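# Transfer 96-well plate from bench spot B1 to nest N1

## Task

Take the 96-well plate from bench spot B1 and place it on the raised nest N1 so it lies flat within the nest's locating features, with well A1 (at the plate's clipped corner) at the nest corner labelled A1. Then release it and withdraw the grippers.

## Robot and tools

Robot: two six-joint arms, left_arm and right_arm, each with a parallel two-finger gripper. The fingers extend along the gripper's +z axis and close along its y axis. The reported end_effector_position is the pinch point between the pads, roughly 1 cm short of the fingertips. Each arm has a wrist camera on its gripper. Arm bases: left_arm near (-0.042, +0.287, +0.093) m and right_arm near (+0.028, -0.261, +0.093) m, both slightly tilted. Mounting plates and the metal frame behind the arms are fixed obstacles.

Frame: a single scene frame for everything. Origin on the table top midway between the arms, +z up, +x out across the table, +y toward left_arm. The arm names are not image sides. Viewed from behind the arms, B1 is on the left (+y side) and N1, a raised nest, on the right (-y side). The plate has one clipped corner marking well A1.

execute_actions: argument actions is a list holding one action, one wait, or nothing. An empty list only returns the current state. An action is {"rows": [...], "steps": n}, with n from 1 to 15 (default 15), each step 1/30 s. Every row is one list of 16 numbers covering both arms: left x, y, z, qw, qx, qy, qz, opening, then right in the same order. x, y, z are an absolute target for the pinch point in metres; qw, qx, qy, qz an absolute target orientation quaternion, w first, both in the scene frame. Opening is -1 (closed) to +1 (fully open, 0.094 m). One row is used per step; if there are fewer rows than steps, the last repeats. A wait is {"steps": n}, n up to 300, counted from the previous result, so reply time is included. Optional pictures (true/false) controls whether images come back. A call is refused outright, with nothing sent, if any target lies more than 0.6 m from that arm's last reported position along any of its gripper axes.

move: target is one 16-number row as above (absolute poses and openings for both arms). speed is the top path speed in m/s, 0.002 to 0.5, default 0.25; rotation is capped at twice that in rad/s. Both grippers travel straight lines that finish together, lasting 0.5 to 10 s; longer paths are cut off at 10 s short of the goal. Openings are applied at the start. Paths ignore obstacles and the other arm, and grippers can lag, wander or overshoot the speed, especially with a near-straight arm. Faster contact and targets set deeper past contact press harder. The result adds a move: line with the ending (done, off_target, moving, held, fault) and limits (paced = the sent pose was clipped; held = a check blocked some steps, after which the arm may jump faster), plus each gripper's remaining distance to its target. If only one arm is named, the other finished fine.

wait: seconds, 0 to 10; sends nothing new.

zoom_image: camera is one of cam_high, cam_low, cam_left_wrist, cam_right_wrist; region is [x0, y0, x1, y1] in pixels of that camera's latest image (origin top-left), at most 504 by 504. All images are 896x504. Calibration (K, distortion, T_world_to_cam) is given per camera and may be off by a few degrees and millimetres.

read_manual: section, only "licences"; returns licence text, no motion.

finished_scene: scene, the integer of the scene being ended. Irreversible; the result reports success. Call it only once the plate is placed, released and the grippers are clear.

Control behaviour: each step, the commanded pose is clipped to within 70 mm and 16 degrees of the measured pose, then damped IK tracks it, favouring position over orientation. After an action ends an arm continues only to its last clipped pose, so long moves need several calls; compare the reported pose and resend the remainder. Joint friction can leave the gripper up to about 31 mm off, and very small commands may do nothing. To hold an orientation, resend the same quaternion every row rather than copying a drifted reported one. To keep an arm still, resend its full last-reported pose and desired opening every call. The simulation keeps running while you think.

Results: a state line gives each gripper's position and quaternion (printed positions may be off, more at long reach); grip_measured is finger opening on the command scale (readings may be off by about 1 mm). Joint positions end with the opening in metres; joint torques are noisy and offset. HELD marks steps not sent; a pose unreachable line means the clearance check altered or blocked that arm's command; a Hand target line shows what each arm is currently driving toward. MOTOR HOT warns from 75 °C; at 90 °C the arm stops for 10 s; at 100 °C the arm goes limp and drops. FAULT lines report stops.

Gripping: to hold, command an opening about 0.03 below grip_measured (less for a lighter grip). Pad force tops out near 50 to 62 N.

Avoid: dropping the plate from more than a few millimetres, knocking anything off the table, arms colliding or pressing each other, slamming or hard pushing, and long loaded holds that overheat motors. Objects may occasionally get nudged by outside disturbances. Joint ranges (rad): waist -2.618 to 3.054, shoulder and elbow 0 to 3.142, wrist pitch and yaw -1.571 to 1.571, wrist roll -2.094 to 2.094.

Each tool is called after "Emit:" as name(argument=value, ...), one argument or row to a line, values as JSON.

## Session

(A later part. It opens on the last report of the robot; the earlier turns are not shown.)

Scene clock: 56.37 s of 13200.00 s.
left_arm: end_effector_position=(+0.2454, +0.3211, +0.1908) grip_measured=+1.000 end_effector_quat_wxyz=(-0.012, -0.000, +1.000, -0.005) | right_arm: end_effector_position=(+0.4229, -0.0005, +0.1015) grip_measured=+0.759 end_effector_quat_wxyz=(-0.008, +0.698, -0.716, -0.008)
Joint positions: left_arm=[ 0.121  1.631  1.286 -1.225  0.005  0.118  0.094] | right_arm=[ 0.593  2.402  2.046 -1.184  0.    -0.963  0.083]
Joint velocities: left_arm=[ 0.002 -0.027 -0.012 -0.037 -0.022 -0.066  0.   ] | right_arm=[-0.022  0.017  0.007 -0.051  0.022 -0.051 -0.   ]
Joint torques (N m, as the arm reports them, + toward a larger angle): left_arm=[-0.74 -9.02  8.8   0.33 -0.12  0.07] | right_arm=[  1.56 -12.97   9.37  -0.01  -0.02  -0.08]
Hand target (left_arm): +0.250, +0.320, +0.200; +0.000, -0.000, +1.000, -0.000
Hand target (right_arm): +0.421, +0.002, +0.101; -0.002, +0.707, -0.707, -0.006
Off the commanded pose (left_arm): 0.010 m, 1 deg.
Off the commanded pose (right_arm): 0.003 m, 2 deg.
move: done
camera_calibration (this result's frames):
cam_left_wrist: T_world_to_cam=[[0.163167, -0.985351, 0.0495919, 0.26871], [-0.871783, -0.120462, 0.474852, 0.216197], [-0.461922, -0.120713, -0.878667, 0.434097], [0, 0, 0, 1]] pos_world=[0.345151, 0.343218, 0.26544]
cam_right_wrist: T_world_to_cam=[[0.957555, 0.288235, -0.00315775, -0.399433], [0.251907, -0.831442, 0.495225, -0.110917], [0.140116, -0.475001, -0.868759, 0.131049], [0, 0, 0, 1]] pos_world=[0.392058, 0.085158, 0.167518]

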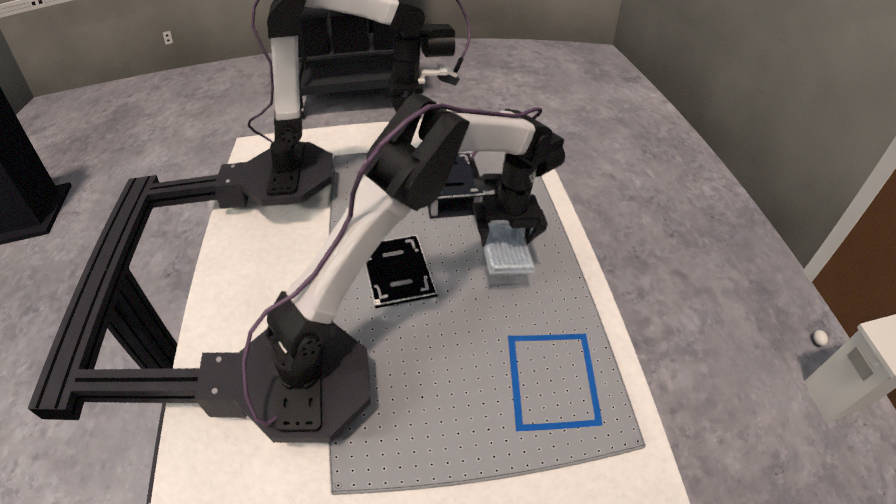

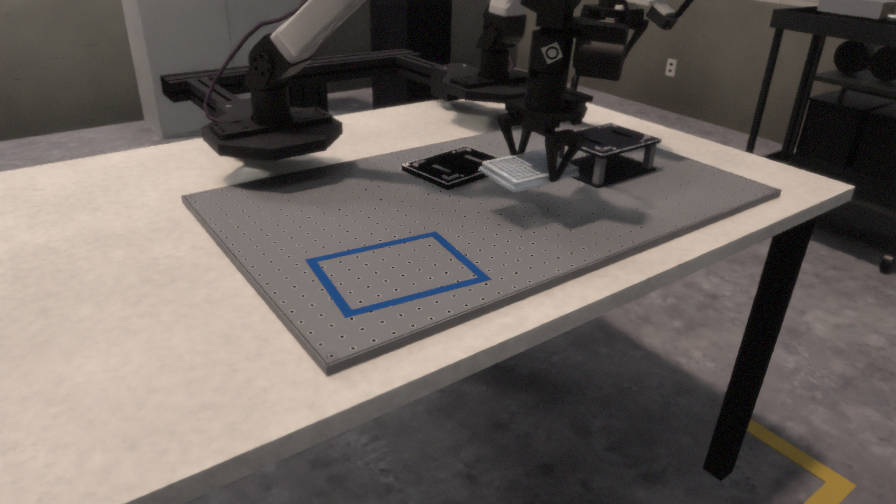

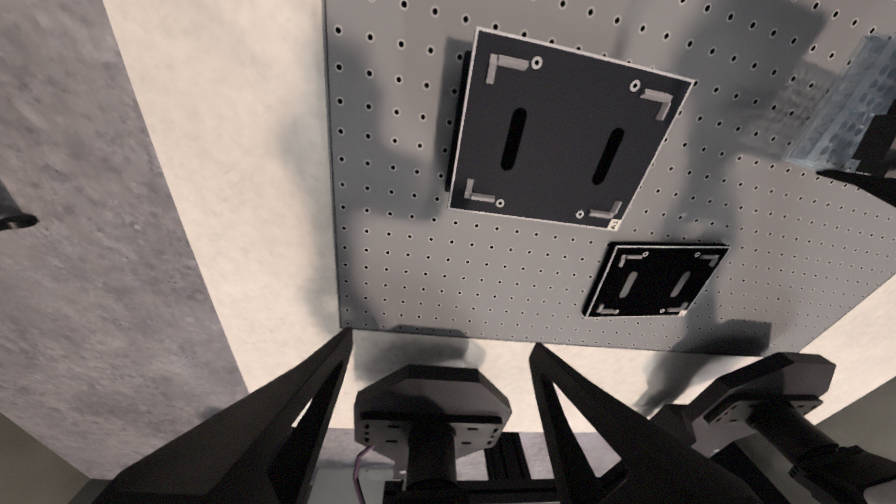

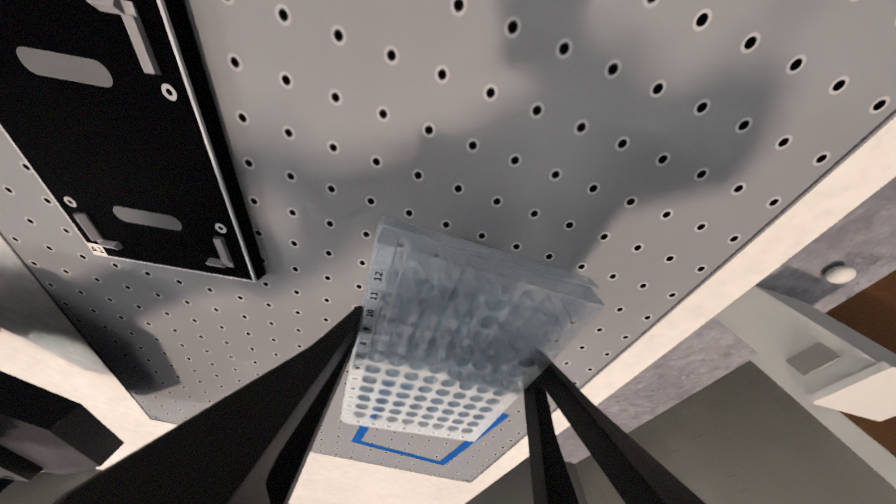

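Set down, release, retreat.

Emit:
move(
  target=[0.25,0.32,0.2,0,0,1,0,1, 0.42,0.0,0.03,0,-0.707,0.707,0,0.72],
  speed=0.07,
)

Emit:
move(
  target=[0.25,0.32,0.2,0,0,1,0,1, 0.42,0.0,0.03,0,-0.707,0.707,0,1],
)

Emit:
move(
  target=[0.25,0.32,0.2,0,0,1,0,1, 0.42,0.0,0.12,0,-0.707,0.707,0,1],
  speed=0.15,
)

Emit:
move(
  target=[0.42,0.0,0.12,0,0.707,0.707,0,1, 0.30,-0.28,0.2,0,0,1,0,1],
)

Scene clock: 65.17 s of 13200.00 s.
left_arm: end_effector_position=(+0.2454, +0.3211, +0.1908) grip_measured=+1.000 end_effector_quat_wxyz=(-0.012, -0.000, +1.000, -0.005) | right_arm: end_effector_position=(+0.4244, -0.0002, +0.0391) grip_measured=+0.759 end_effector_quat_wxyz=(-0.003, +0.700, -0.714, -0.003)
Joint positions: left_arm=[ 0.121  1.631  1.286 -1.225  0.005  0.118  0.094] | right_arm=[ 0.593  2.485  1.944 -1.007  0.011 -0.968  0.083]
Joint velocities: left_arm=[ 0.007 -0.007  0.012 -0.095  0.007 -0.007  0.   ] | right_arm=[ 0.022 -0.007 -0.007  0.022  0.051 -0.066 -0.001]
Joint torques (N m, as the arm reports them, + toward a larger angle): left_arm=[-0.76 -9.02  8.8   0.32 -0.11  0.07] | right_arm=[  1.41 -13.24   5.9    0.4   -0.01  -0.09]
Hand target (left_arm): +0.250, +0.320, +0.200; +0.000, -0.000, +1.000, -0.000
Hand target (right_arm): +0.421, +0.001, +0.030; +0.000, +0.707, -0.707, -0.000
Off the commanded pose (left_arm): 0.010 m, 1 deg.
Off the commanded pose (right_arm): 0.010 m, 1 deg.
After step 90, 4.37 s passed at rest.
move: done
camera_calibration (this result's frames):
cam_left_wrist: T_world_to_cam=[[0.163167, -0.985351, 0.0495919, 0.26871], [-0.871783, -0.120462, 0.474852, 0.216197], [-0.461922, -0.120713, -0.878667, 0.434097], [0, 0, 0, 1]] pos_world=[0.345151, 0.343218, 0.26544]
cam_right_wrist: T_world_to_cam=[[0.956208, 0.292595, -0.00735697, -0.400465], [0.255941, -0.823699, 0.505977, -0.0823676], [0.141987, -0.485703, -0.862515, 0.0757569], [0, 0, 0, 1]] pos_world=[0.393253, 0.0861235, 0.104071]

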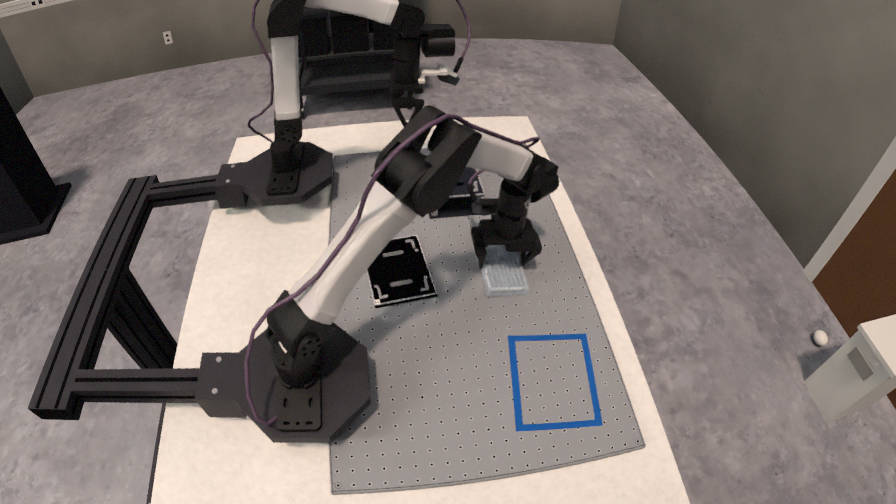

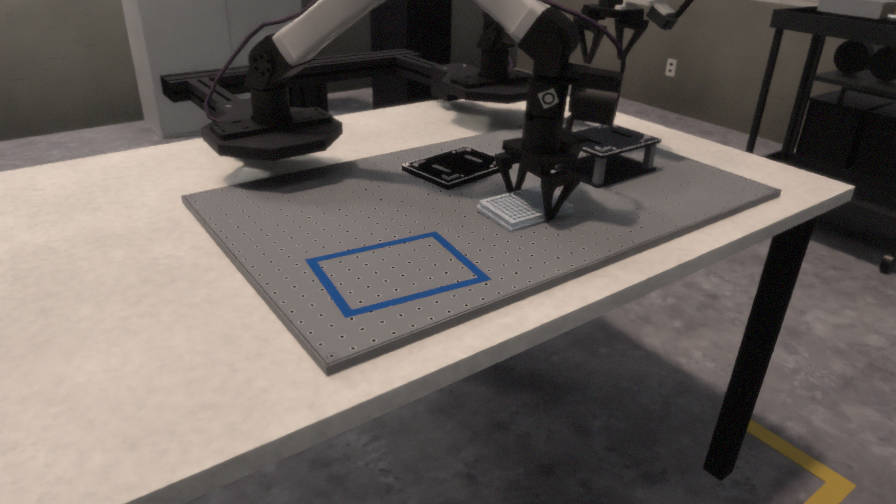

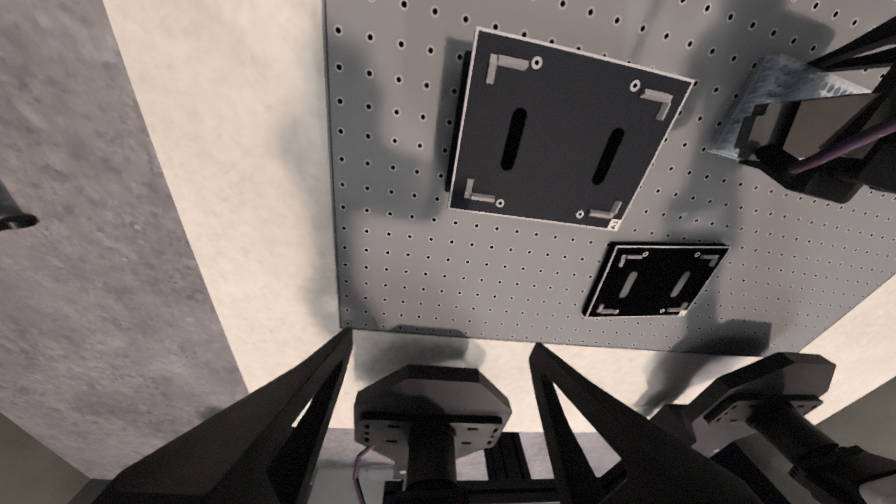

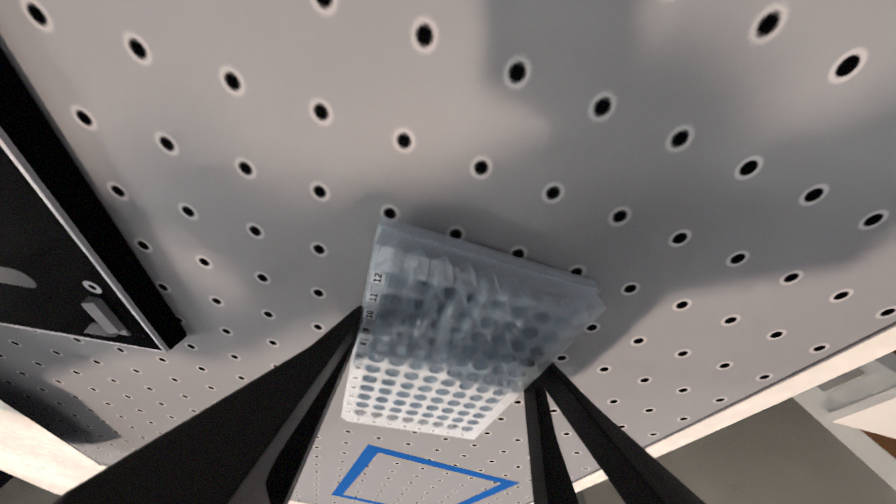

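Scene clock: 65.87 s of 13200.00 s.
left_arm: end_effector_position=(+0.2454, +0.3211, +0.1908) grip_measured=+1.000 end_effector_quat_wxyz=(-0.012, -0.000, +1.000, -0.005) | right_arm: end_effector_position=(+0.4264, +0.0009, +0.0392) grip_measured=+1.000 end_effector_quat_wxyz=(-0.008, +0.700, -0.714, -0.002)
Joint positions: left_arm=[ 0.121  1.631  1.286 -1.225  0.005  0.118  0.094] | right_arm=[ 0.593  2.485  1.944 -0.998  0.012 -0.968  0.094]
Joint velocities: left_arm=[ 0.002 -0.022 -0.007 -0.022 -0.037  0.007  0.   ] | right_arm=[-0.002  0.002 -0.012  0.051  0.037 -0.022  0.   ]
Joint torques (N m, as the arm reports them, + toward a larger angle): left_arm=[-0.72 -9.04  8.75  0.33 -0.11  0.07] | right_arm=[  1.41 -13.85   4.97   0.42  -0.03  -0.1 ]
Hand target (left_arm): +0.250, +0.320, +0.200; +0.000, -0.000, +1.000, -0.000
Hand target (right_arm): +0.420, +0.000, +0.030; +0.001, +0.707, -0.707, -0.000
Off the commanded pose (left_arm): 0.010 m, 1 deg.
Off the commanded pose (right_arm): 0.011 m, 1 deg.
move: off_target (right_arm)
camera_calibration (this result's frames):
cam_left_wrist: T_world_to_cam=[[0.163167, -0.985351, 0.0495919, 0.26871], [-0.871783, -0.120462, 0.474852, 0.216197], [-0.461922, -0.120713, -0.878667, 0.434097], [0, 0, 0, 1]] pos_world=[0.345151, 0.343218, 0.26544]
cam_right_wrist: T_world_to_cam=[[0.956284, 0.292435, 0.00163835, -0.403046], [0.251721, -0.825972, 0.504387, -0.080082], [0.148854, -0.481924, -0.863476, 0.0731531], [0, 0, 0, 1]] pos_world=[0.394696, 0.0869736, 0.104219]

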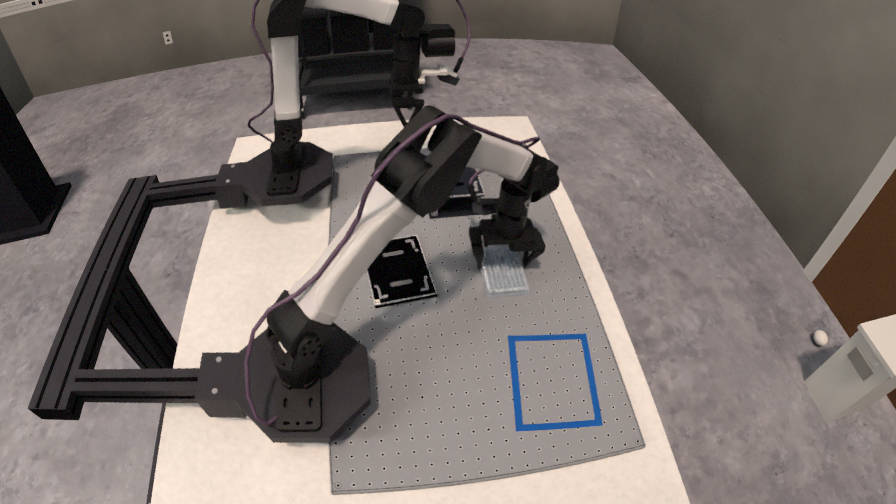

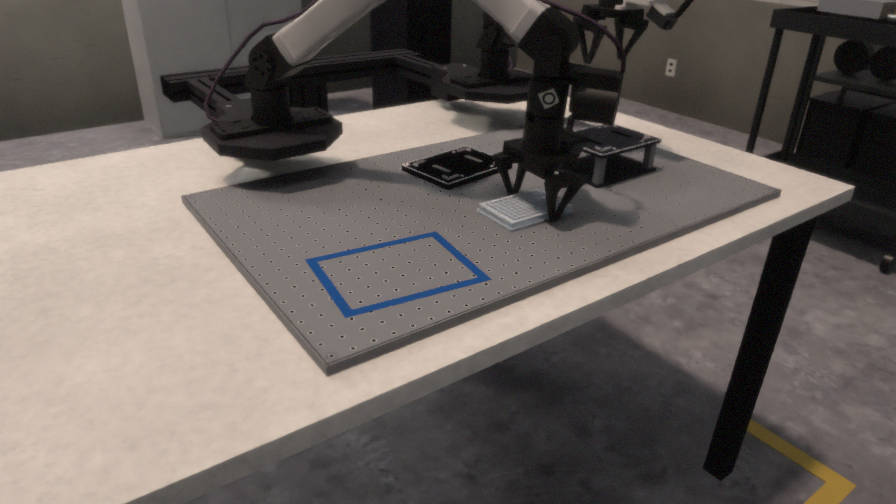

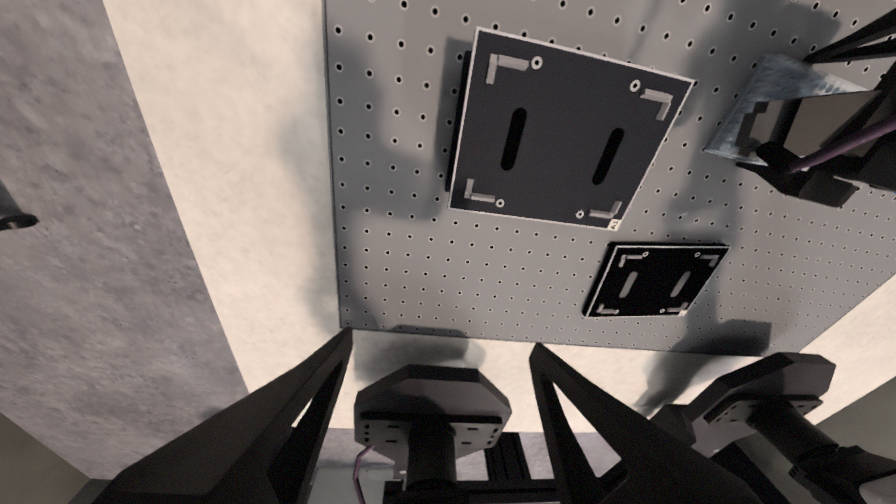

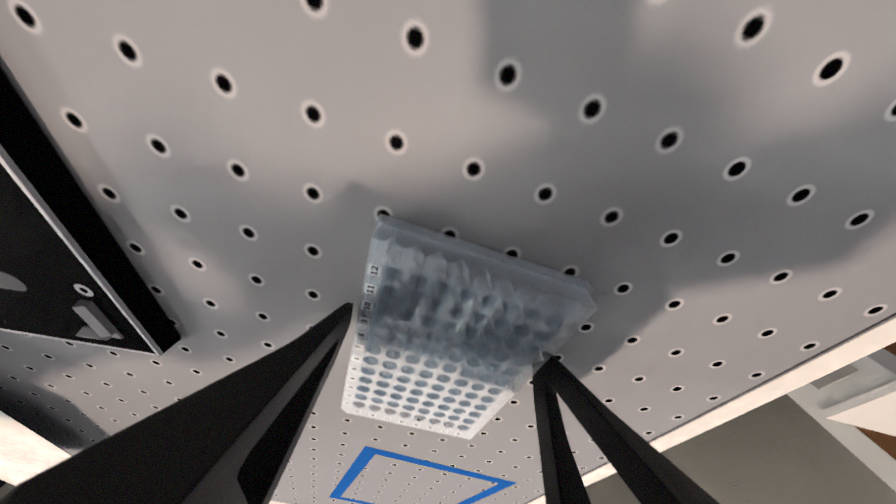

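Scene clock: 67.03 s of 13200.00 s.
left_arm: end_effector_position=(+0.2454, +0.3211, +0.1908) grip_measured=+1.000 end_effector_quat_wxyz=(-0.012, -0.000, +1.000, -0.005) | right_arm: end_effector_position=(+0.4211, -0.0044, +0.1153) grip_measured=+1.000 end_effector_quat_wxyz=(-0.002, +0.700, -0.714, -0.003)
Joint positions: left_arm=[ 0.121  1.631  1.286 -1.225  0.005  0.118  0.094] | right_arm=[ 0.593  2.389  2.077 -1.239  0.012 -0.968  0.094]
Joint velocities: left_arm=[ 0.017 -0.007 -0.017 -0.022  0.022 -0.081  0.   ] | right_arm=[-0.007 -0.012 -0.002 -0.007 -0.037 -0.007  0.   ]
Joint torques (N m, as the arm reports them, + toward a larger angle): left_arm=[-0.78 -9.04  8.81  0.32 -0.11  0.06] | right_arm=[  1.76 -14.14   8.96  -0.02  -0.02  -0.06]
Hand target (left_arm): +0.250, +0.320, +0.200; +0.000, -0.000, +1.000, -0.000
Hand target (right_arm): +0.418, -0.001, +0.120; -0.000, +0.707, -0.707, -0.000
Off the commanded pose (left_arm): 0.010 m, 1 deg.
Off the commanded pose (right_arm): 0.007 m, 1 deg.
move: done
camera_calibration (this result's frames):
cam_left_wrist: T_world_to_cam=[[0.163167, -0.985351, 0.0495919, 0.26871], [-0.871783, -0.120462, 0.474852, 0.216197], [-0.461922, -0.120713, -0.878667, 0.434097], [0, 0, 0, 1]] pos_world=[0.345151, 0.343218, 0.26544]
cam_right_wrist: T_world_to_cam=[[0.956181, 0.292619, -0.00959403, -0.395235], [0.256789, -0.822458, 0.507565, -0.123985], [0.140633, -0.487788, -0.86156, 0.140297], [0, 0, 0, 1]] pos_world=[0.390024, 0.0821161, 0.180012]

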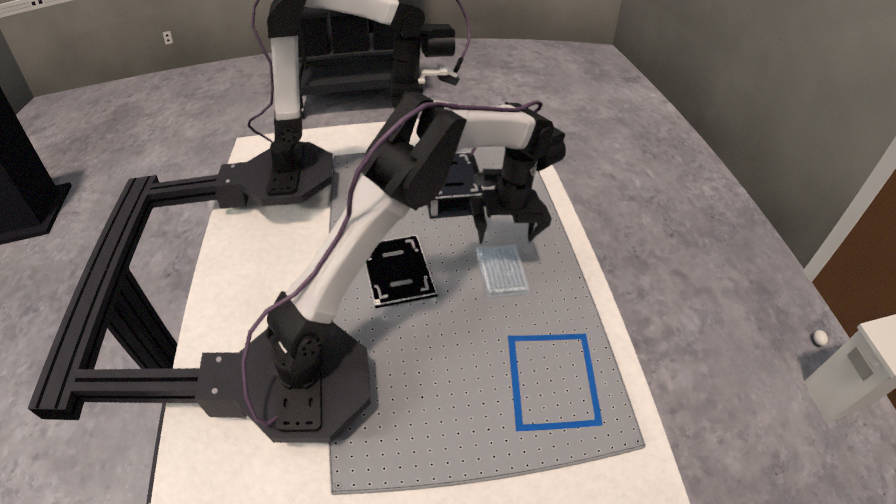

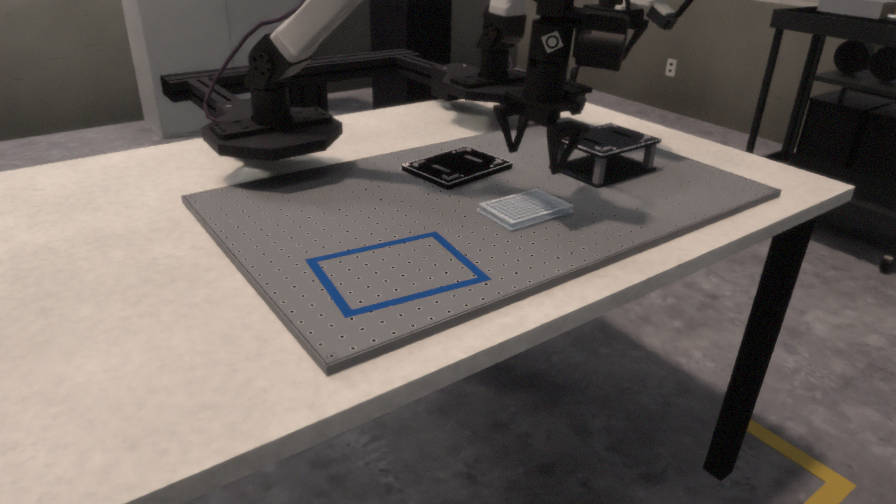

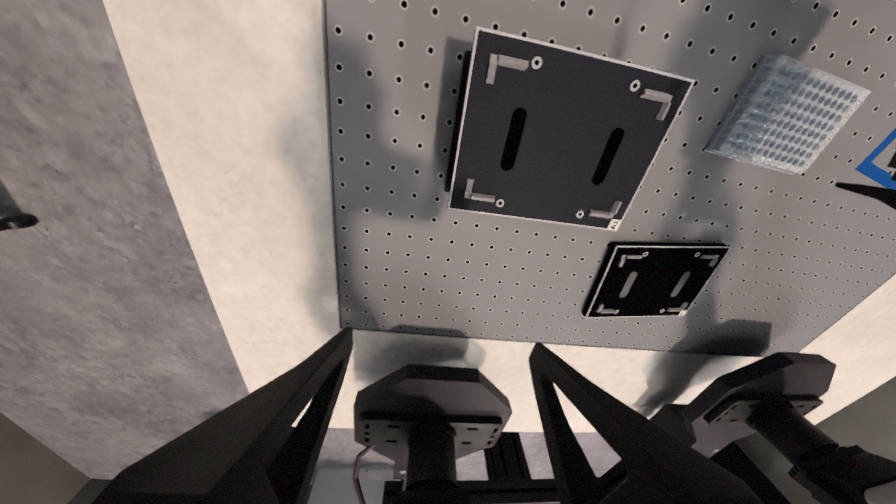

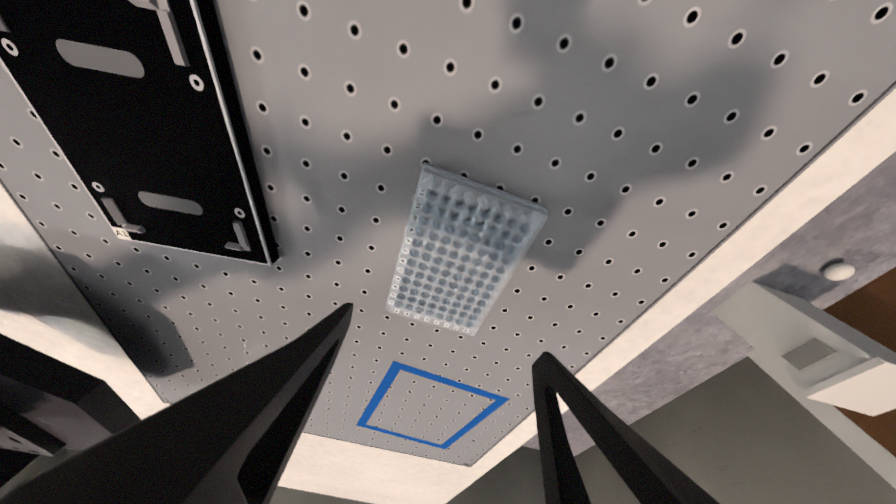

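Scene clock: 70.70 s of 13200.00 s.
left_arm: end_effector_position=(+0.4208, -0.0006, +0.1246) grip_measured=+1.000 end_effector_quat_wxyz=(+0.067, +0.698, +0.713, +0.011) | right_arm: end_effector_position=(+0.3059, -0.2790, +0.1992) grip_measured=+1.000 end_effector_quat_wxyz=(+0.017, -0.011, +1.000, -0.009)
Joint positions: left_arm=[-0.559  2.77   2.831 -1.477 -0.012  0.99   0.094] | right_arm=[-0.04   1.531  1.215 -1.195  0.022 -0.072  0.094]
Joint velocities: left_arm=[-0.007 -0.007  0.002 -0.007 -0.022  0.081  0.   ] | right_arm=[-0.007 -0.002 -0.007 -0.007 -0.022 -0.066  0.   ]
Joint torques (N m, as the arm reports them, + toward a larger angle): left_arm=[ -0.67 -15.64   8.82   0.65  -0.05   0.25] | right_arm=[-0.54 -7.64  6.13  0.13  0.04  0.11]
Hand target (left_arm): +0.419, -0.002, +0.119; +0.061, +0.705, +0.707, +0.015
Hand target (right_arm): +0.296, -0.282, +0.197; +0.005, -0.000, +1.000, -0.011
Off the commanded pose (left_arm): 0.005 m, 8 deg.
Off the commanded pose (right_arm): 0.006 m, 3 deg.
elbow stopped short (left arm): the move would have taken joint 3 (elbow) straighter than the controller allows; a more bent joint 3 avoids this.
move: off_target (left_arm, right_arm)
camera_calibration (this result's frames):
cam_left_wrist: T_world_to_cam=[[-0.981514, -0.184002, -0.0526658, 0.421358], [-0.190432, 0.911382, 0.364854, 0.0893331], [-0.0191353, 0.368138, -0.929574, 0.238422], [0, 0, 0, 1]] pos_world=[0.435143, -0.0916579, 0.211229]
cam_right_wrist: T_world_to_cam=[[0.332179, -0.943025, 0.0190023, -0.363478], [-0.82479, -0.28064, 0.49088, 0.122465], [-0.457579, -0.178733, -0.87102, 0.365981], [0, 0, 0, 1]] pos_world=[0.389213, -0.242988, 0.265569]

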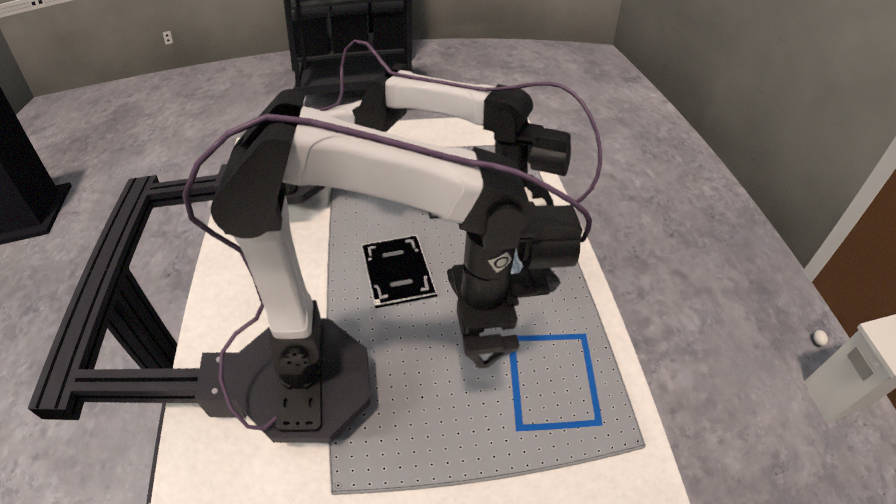

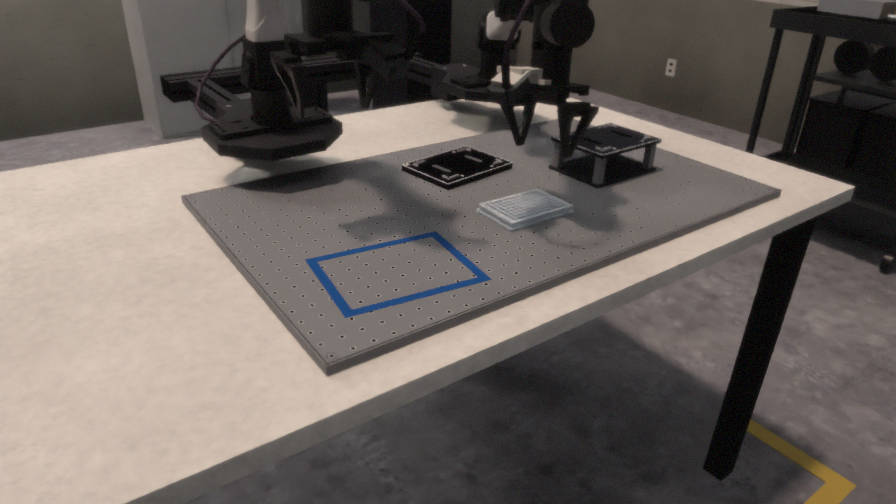

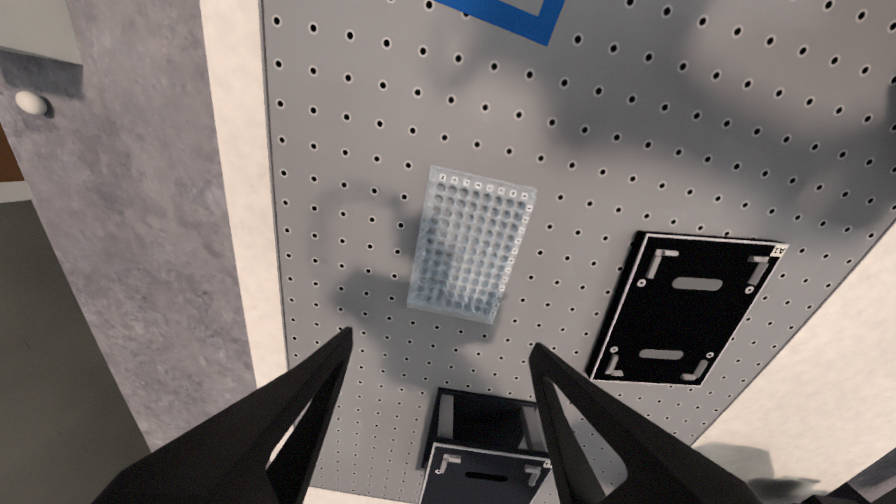

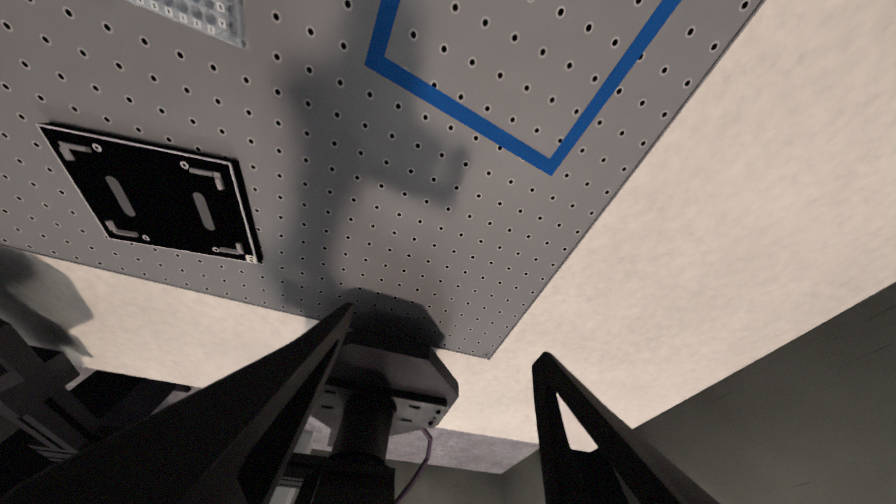

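Emit:
move(
  target=[0.412,-0.005,0.045,0,0.707,0.707,0,1, 0.30,-0.28,0.2,0,0,1,0,1],
  speed=0.1,
)

Scene clock: 76.90 s of 13200.00 s.
left_arm: end_effector_position=(+0.4089, +0.0053, +0.0479) grip_measured=+1.000 end_effector_quat_wxyz=(+0.004, +0.701, +0.713, -0.002) | right_arm: end_effector_position=(+0.3010, -0.2774, +0.1991) grip_measured=+1.000 end_effector_quat_wxyz=(+0.007, -0.011, +1.000, -0.005)
Joint positions: left_arm=[-0.559  2.919  2.831 -1.458 -0.012  0.993  0.094] | right_arm=[-0.04   1.531  1.215 -1.215  0.014 -0.071  0.094]
Joint velocities: left_arm=[-0.007  0.002 -0.017  0.037  0.066  0.022  0.   ] | right_arm=[-0.022  0.002 -0.022 -0.066  0.037 -0.007  0.   ]
Joint torques (N m, as the arm reports them, + toward a larger angle): left_arm=[ -1.32 -16.37   8.78   0.71   0.01   0.21] | right_arm=[-1.06 -5.66  8.84  0.06 -0.12  0.06]
Hand target (left_arm): +0.411, -0.004, +0.045; +0.015, +0.708, +0.706, +0.003
Hand target (right_arm): +0.300, -0.280, +0.200; +0.000, +0.000, +1.000, -0.000
Off the commanded pose (left_arm): 0.011 m, 1 deg.
Off the commanded pose (right_arm): 0.003 m, 2 deg.
elbow stopped short (left arm): the move would have taken joint 3 (elbow) straighter than the controller allows; a more bent joint 3 avoids this.
After step 90, 2.03 s passed at rest.
move: off_target (left_arm)
camera_calibration (this result's frames):
cam_left_wrist: T_world_to_cam=[[-0.983056, -0.178336, 0.0424045, 0.402757], [-0.141164, 0.884081, 0.445504, 0.085785], [-0.116938, 0.431969, -0.894275, 0.202726], [0, 0, 0, 1]] pos_world=[0.431749, -0.0915861, 0.125997]
cam_right_wrist: T_world_to_cam=[[0.331972, -0.943281, 0.00393415, -0.357332], [-0.81507, -0.284746, 0.50456, 0.112163], [-0.474822, -0.170707, -0.863368, 0.3698], [0, 0, 0, 1]] pos_world=[0.385634, -0.241999, 0.264086]

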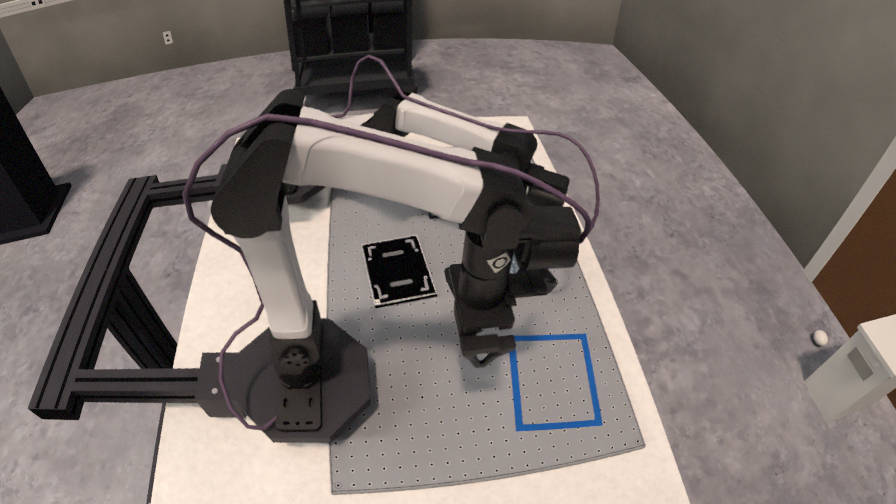

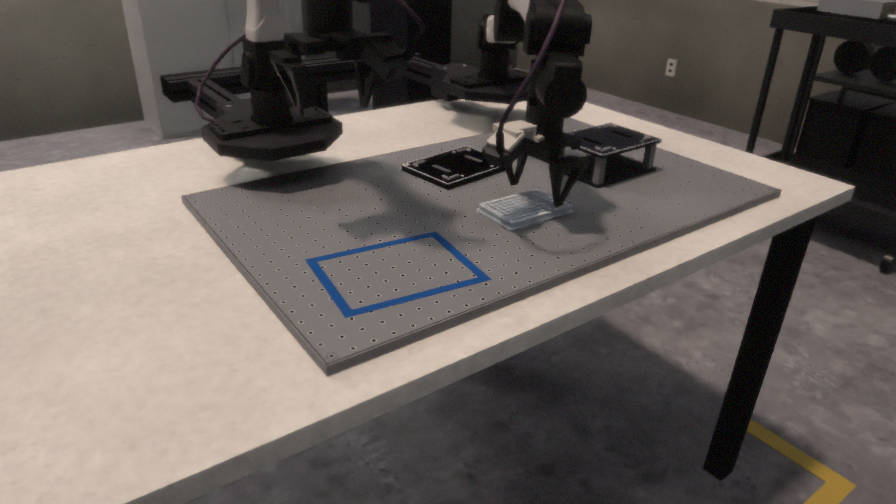

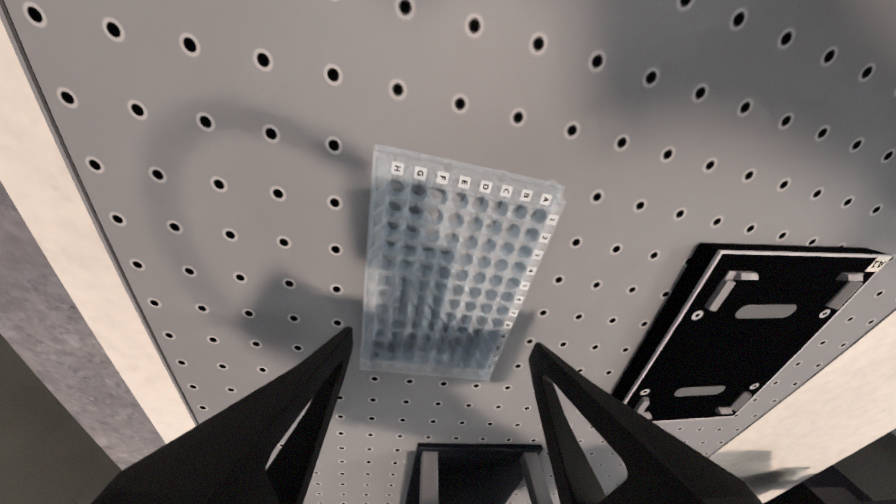

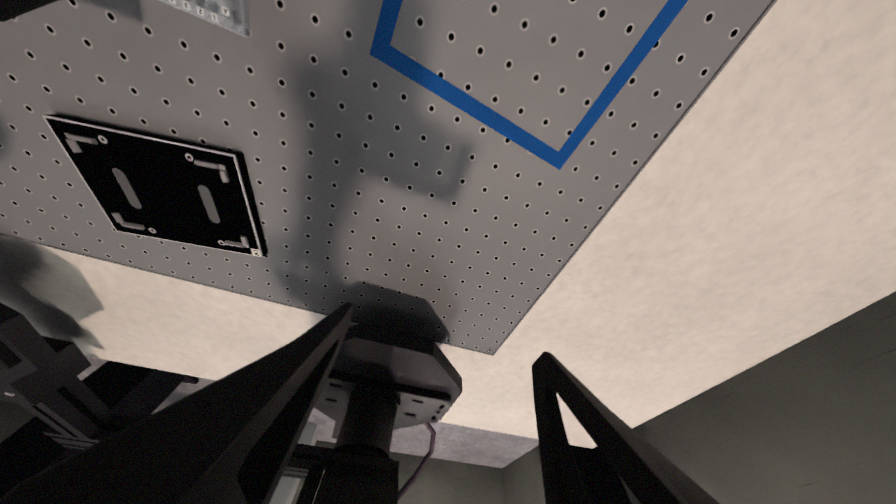

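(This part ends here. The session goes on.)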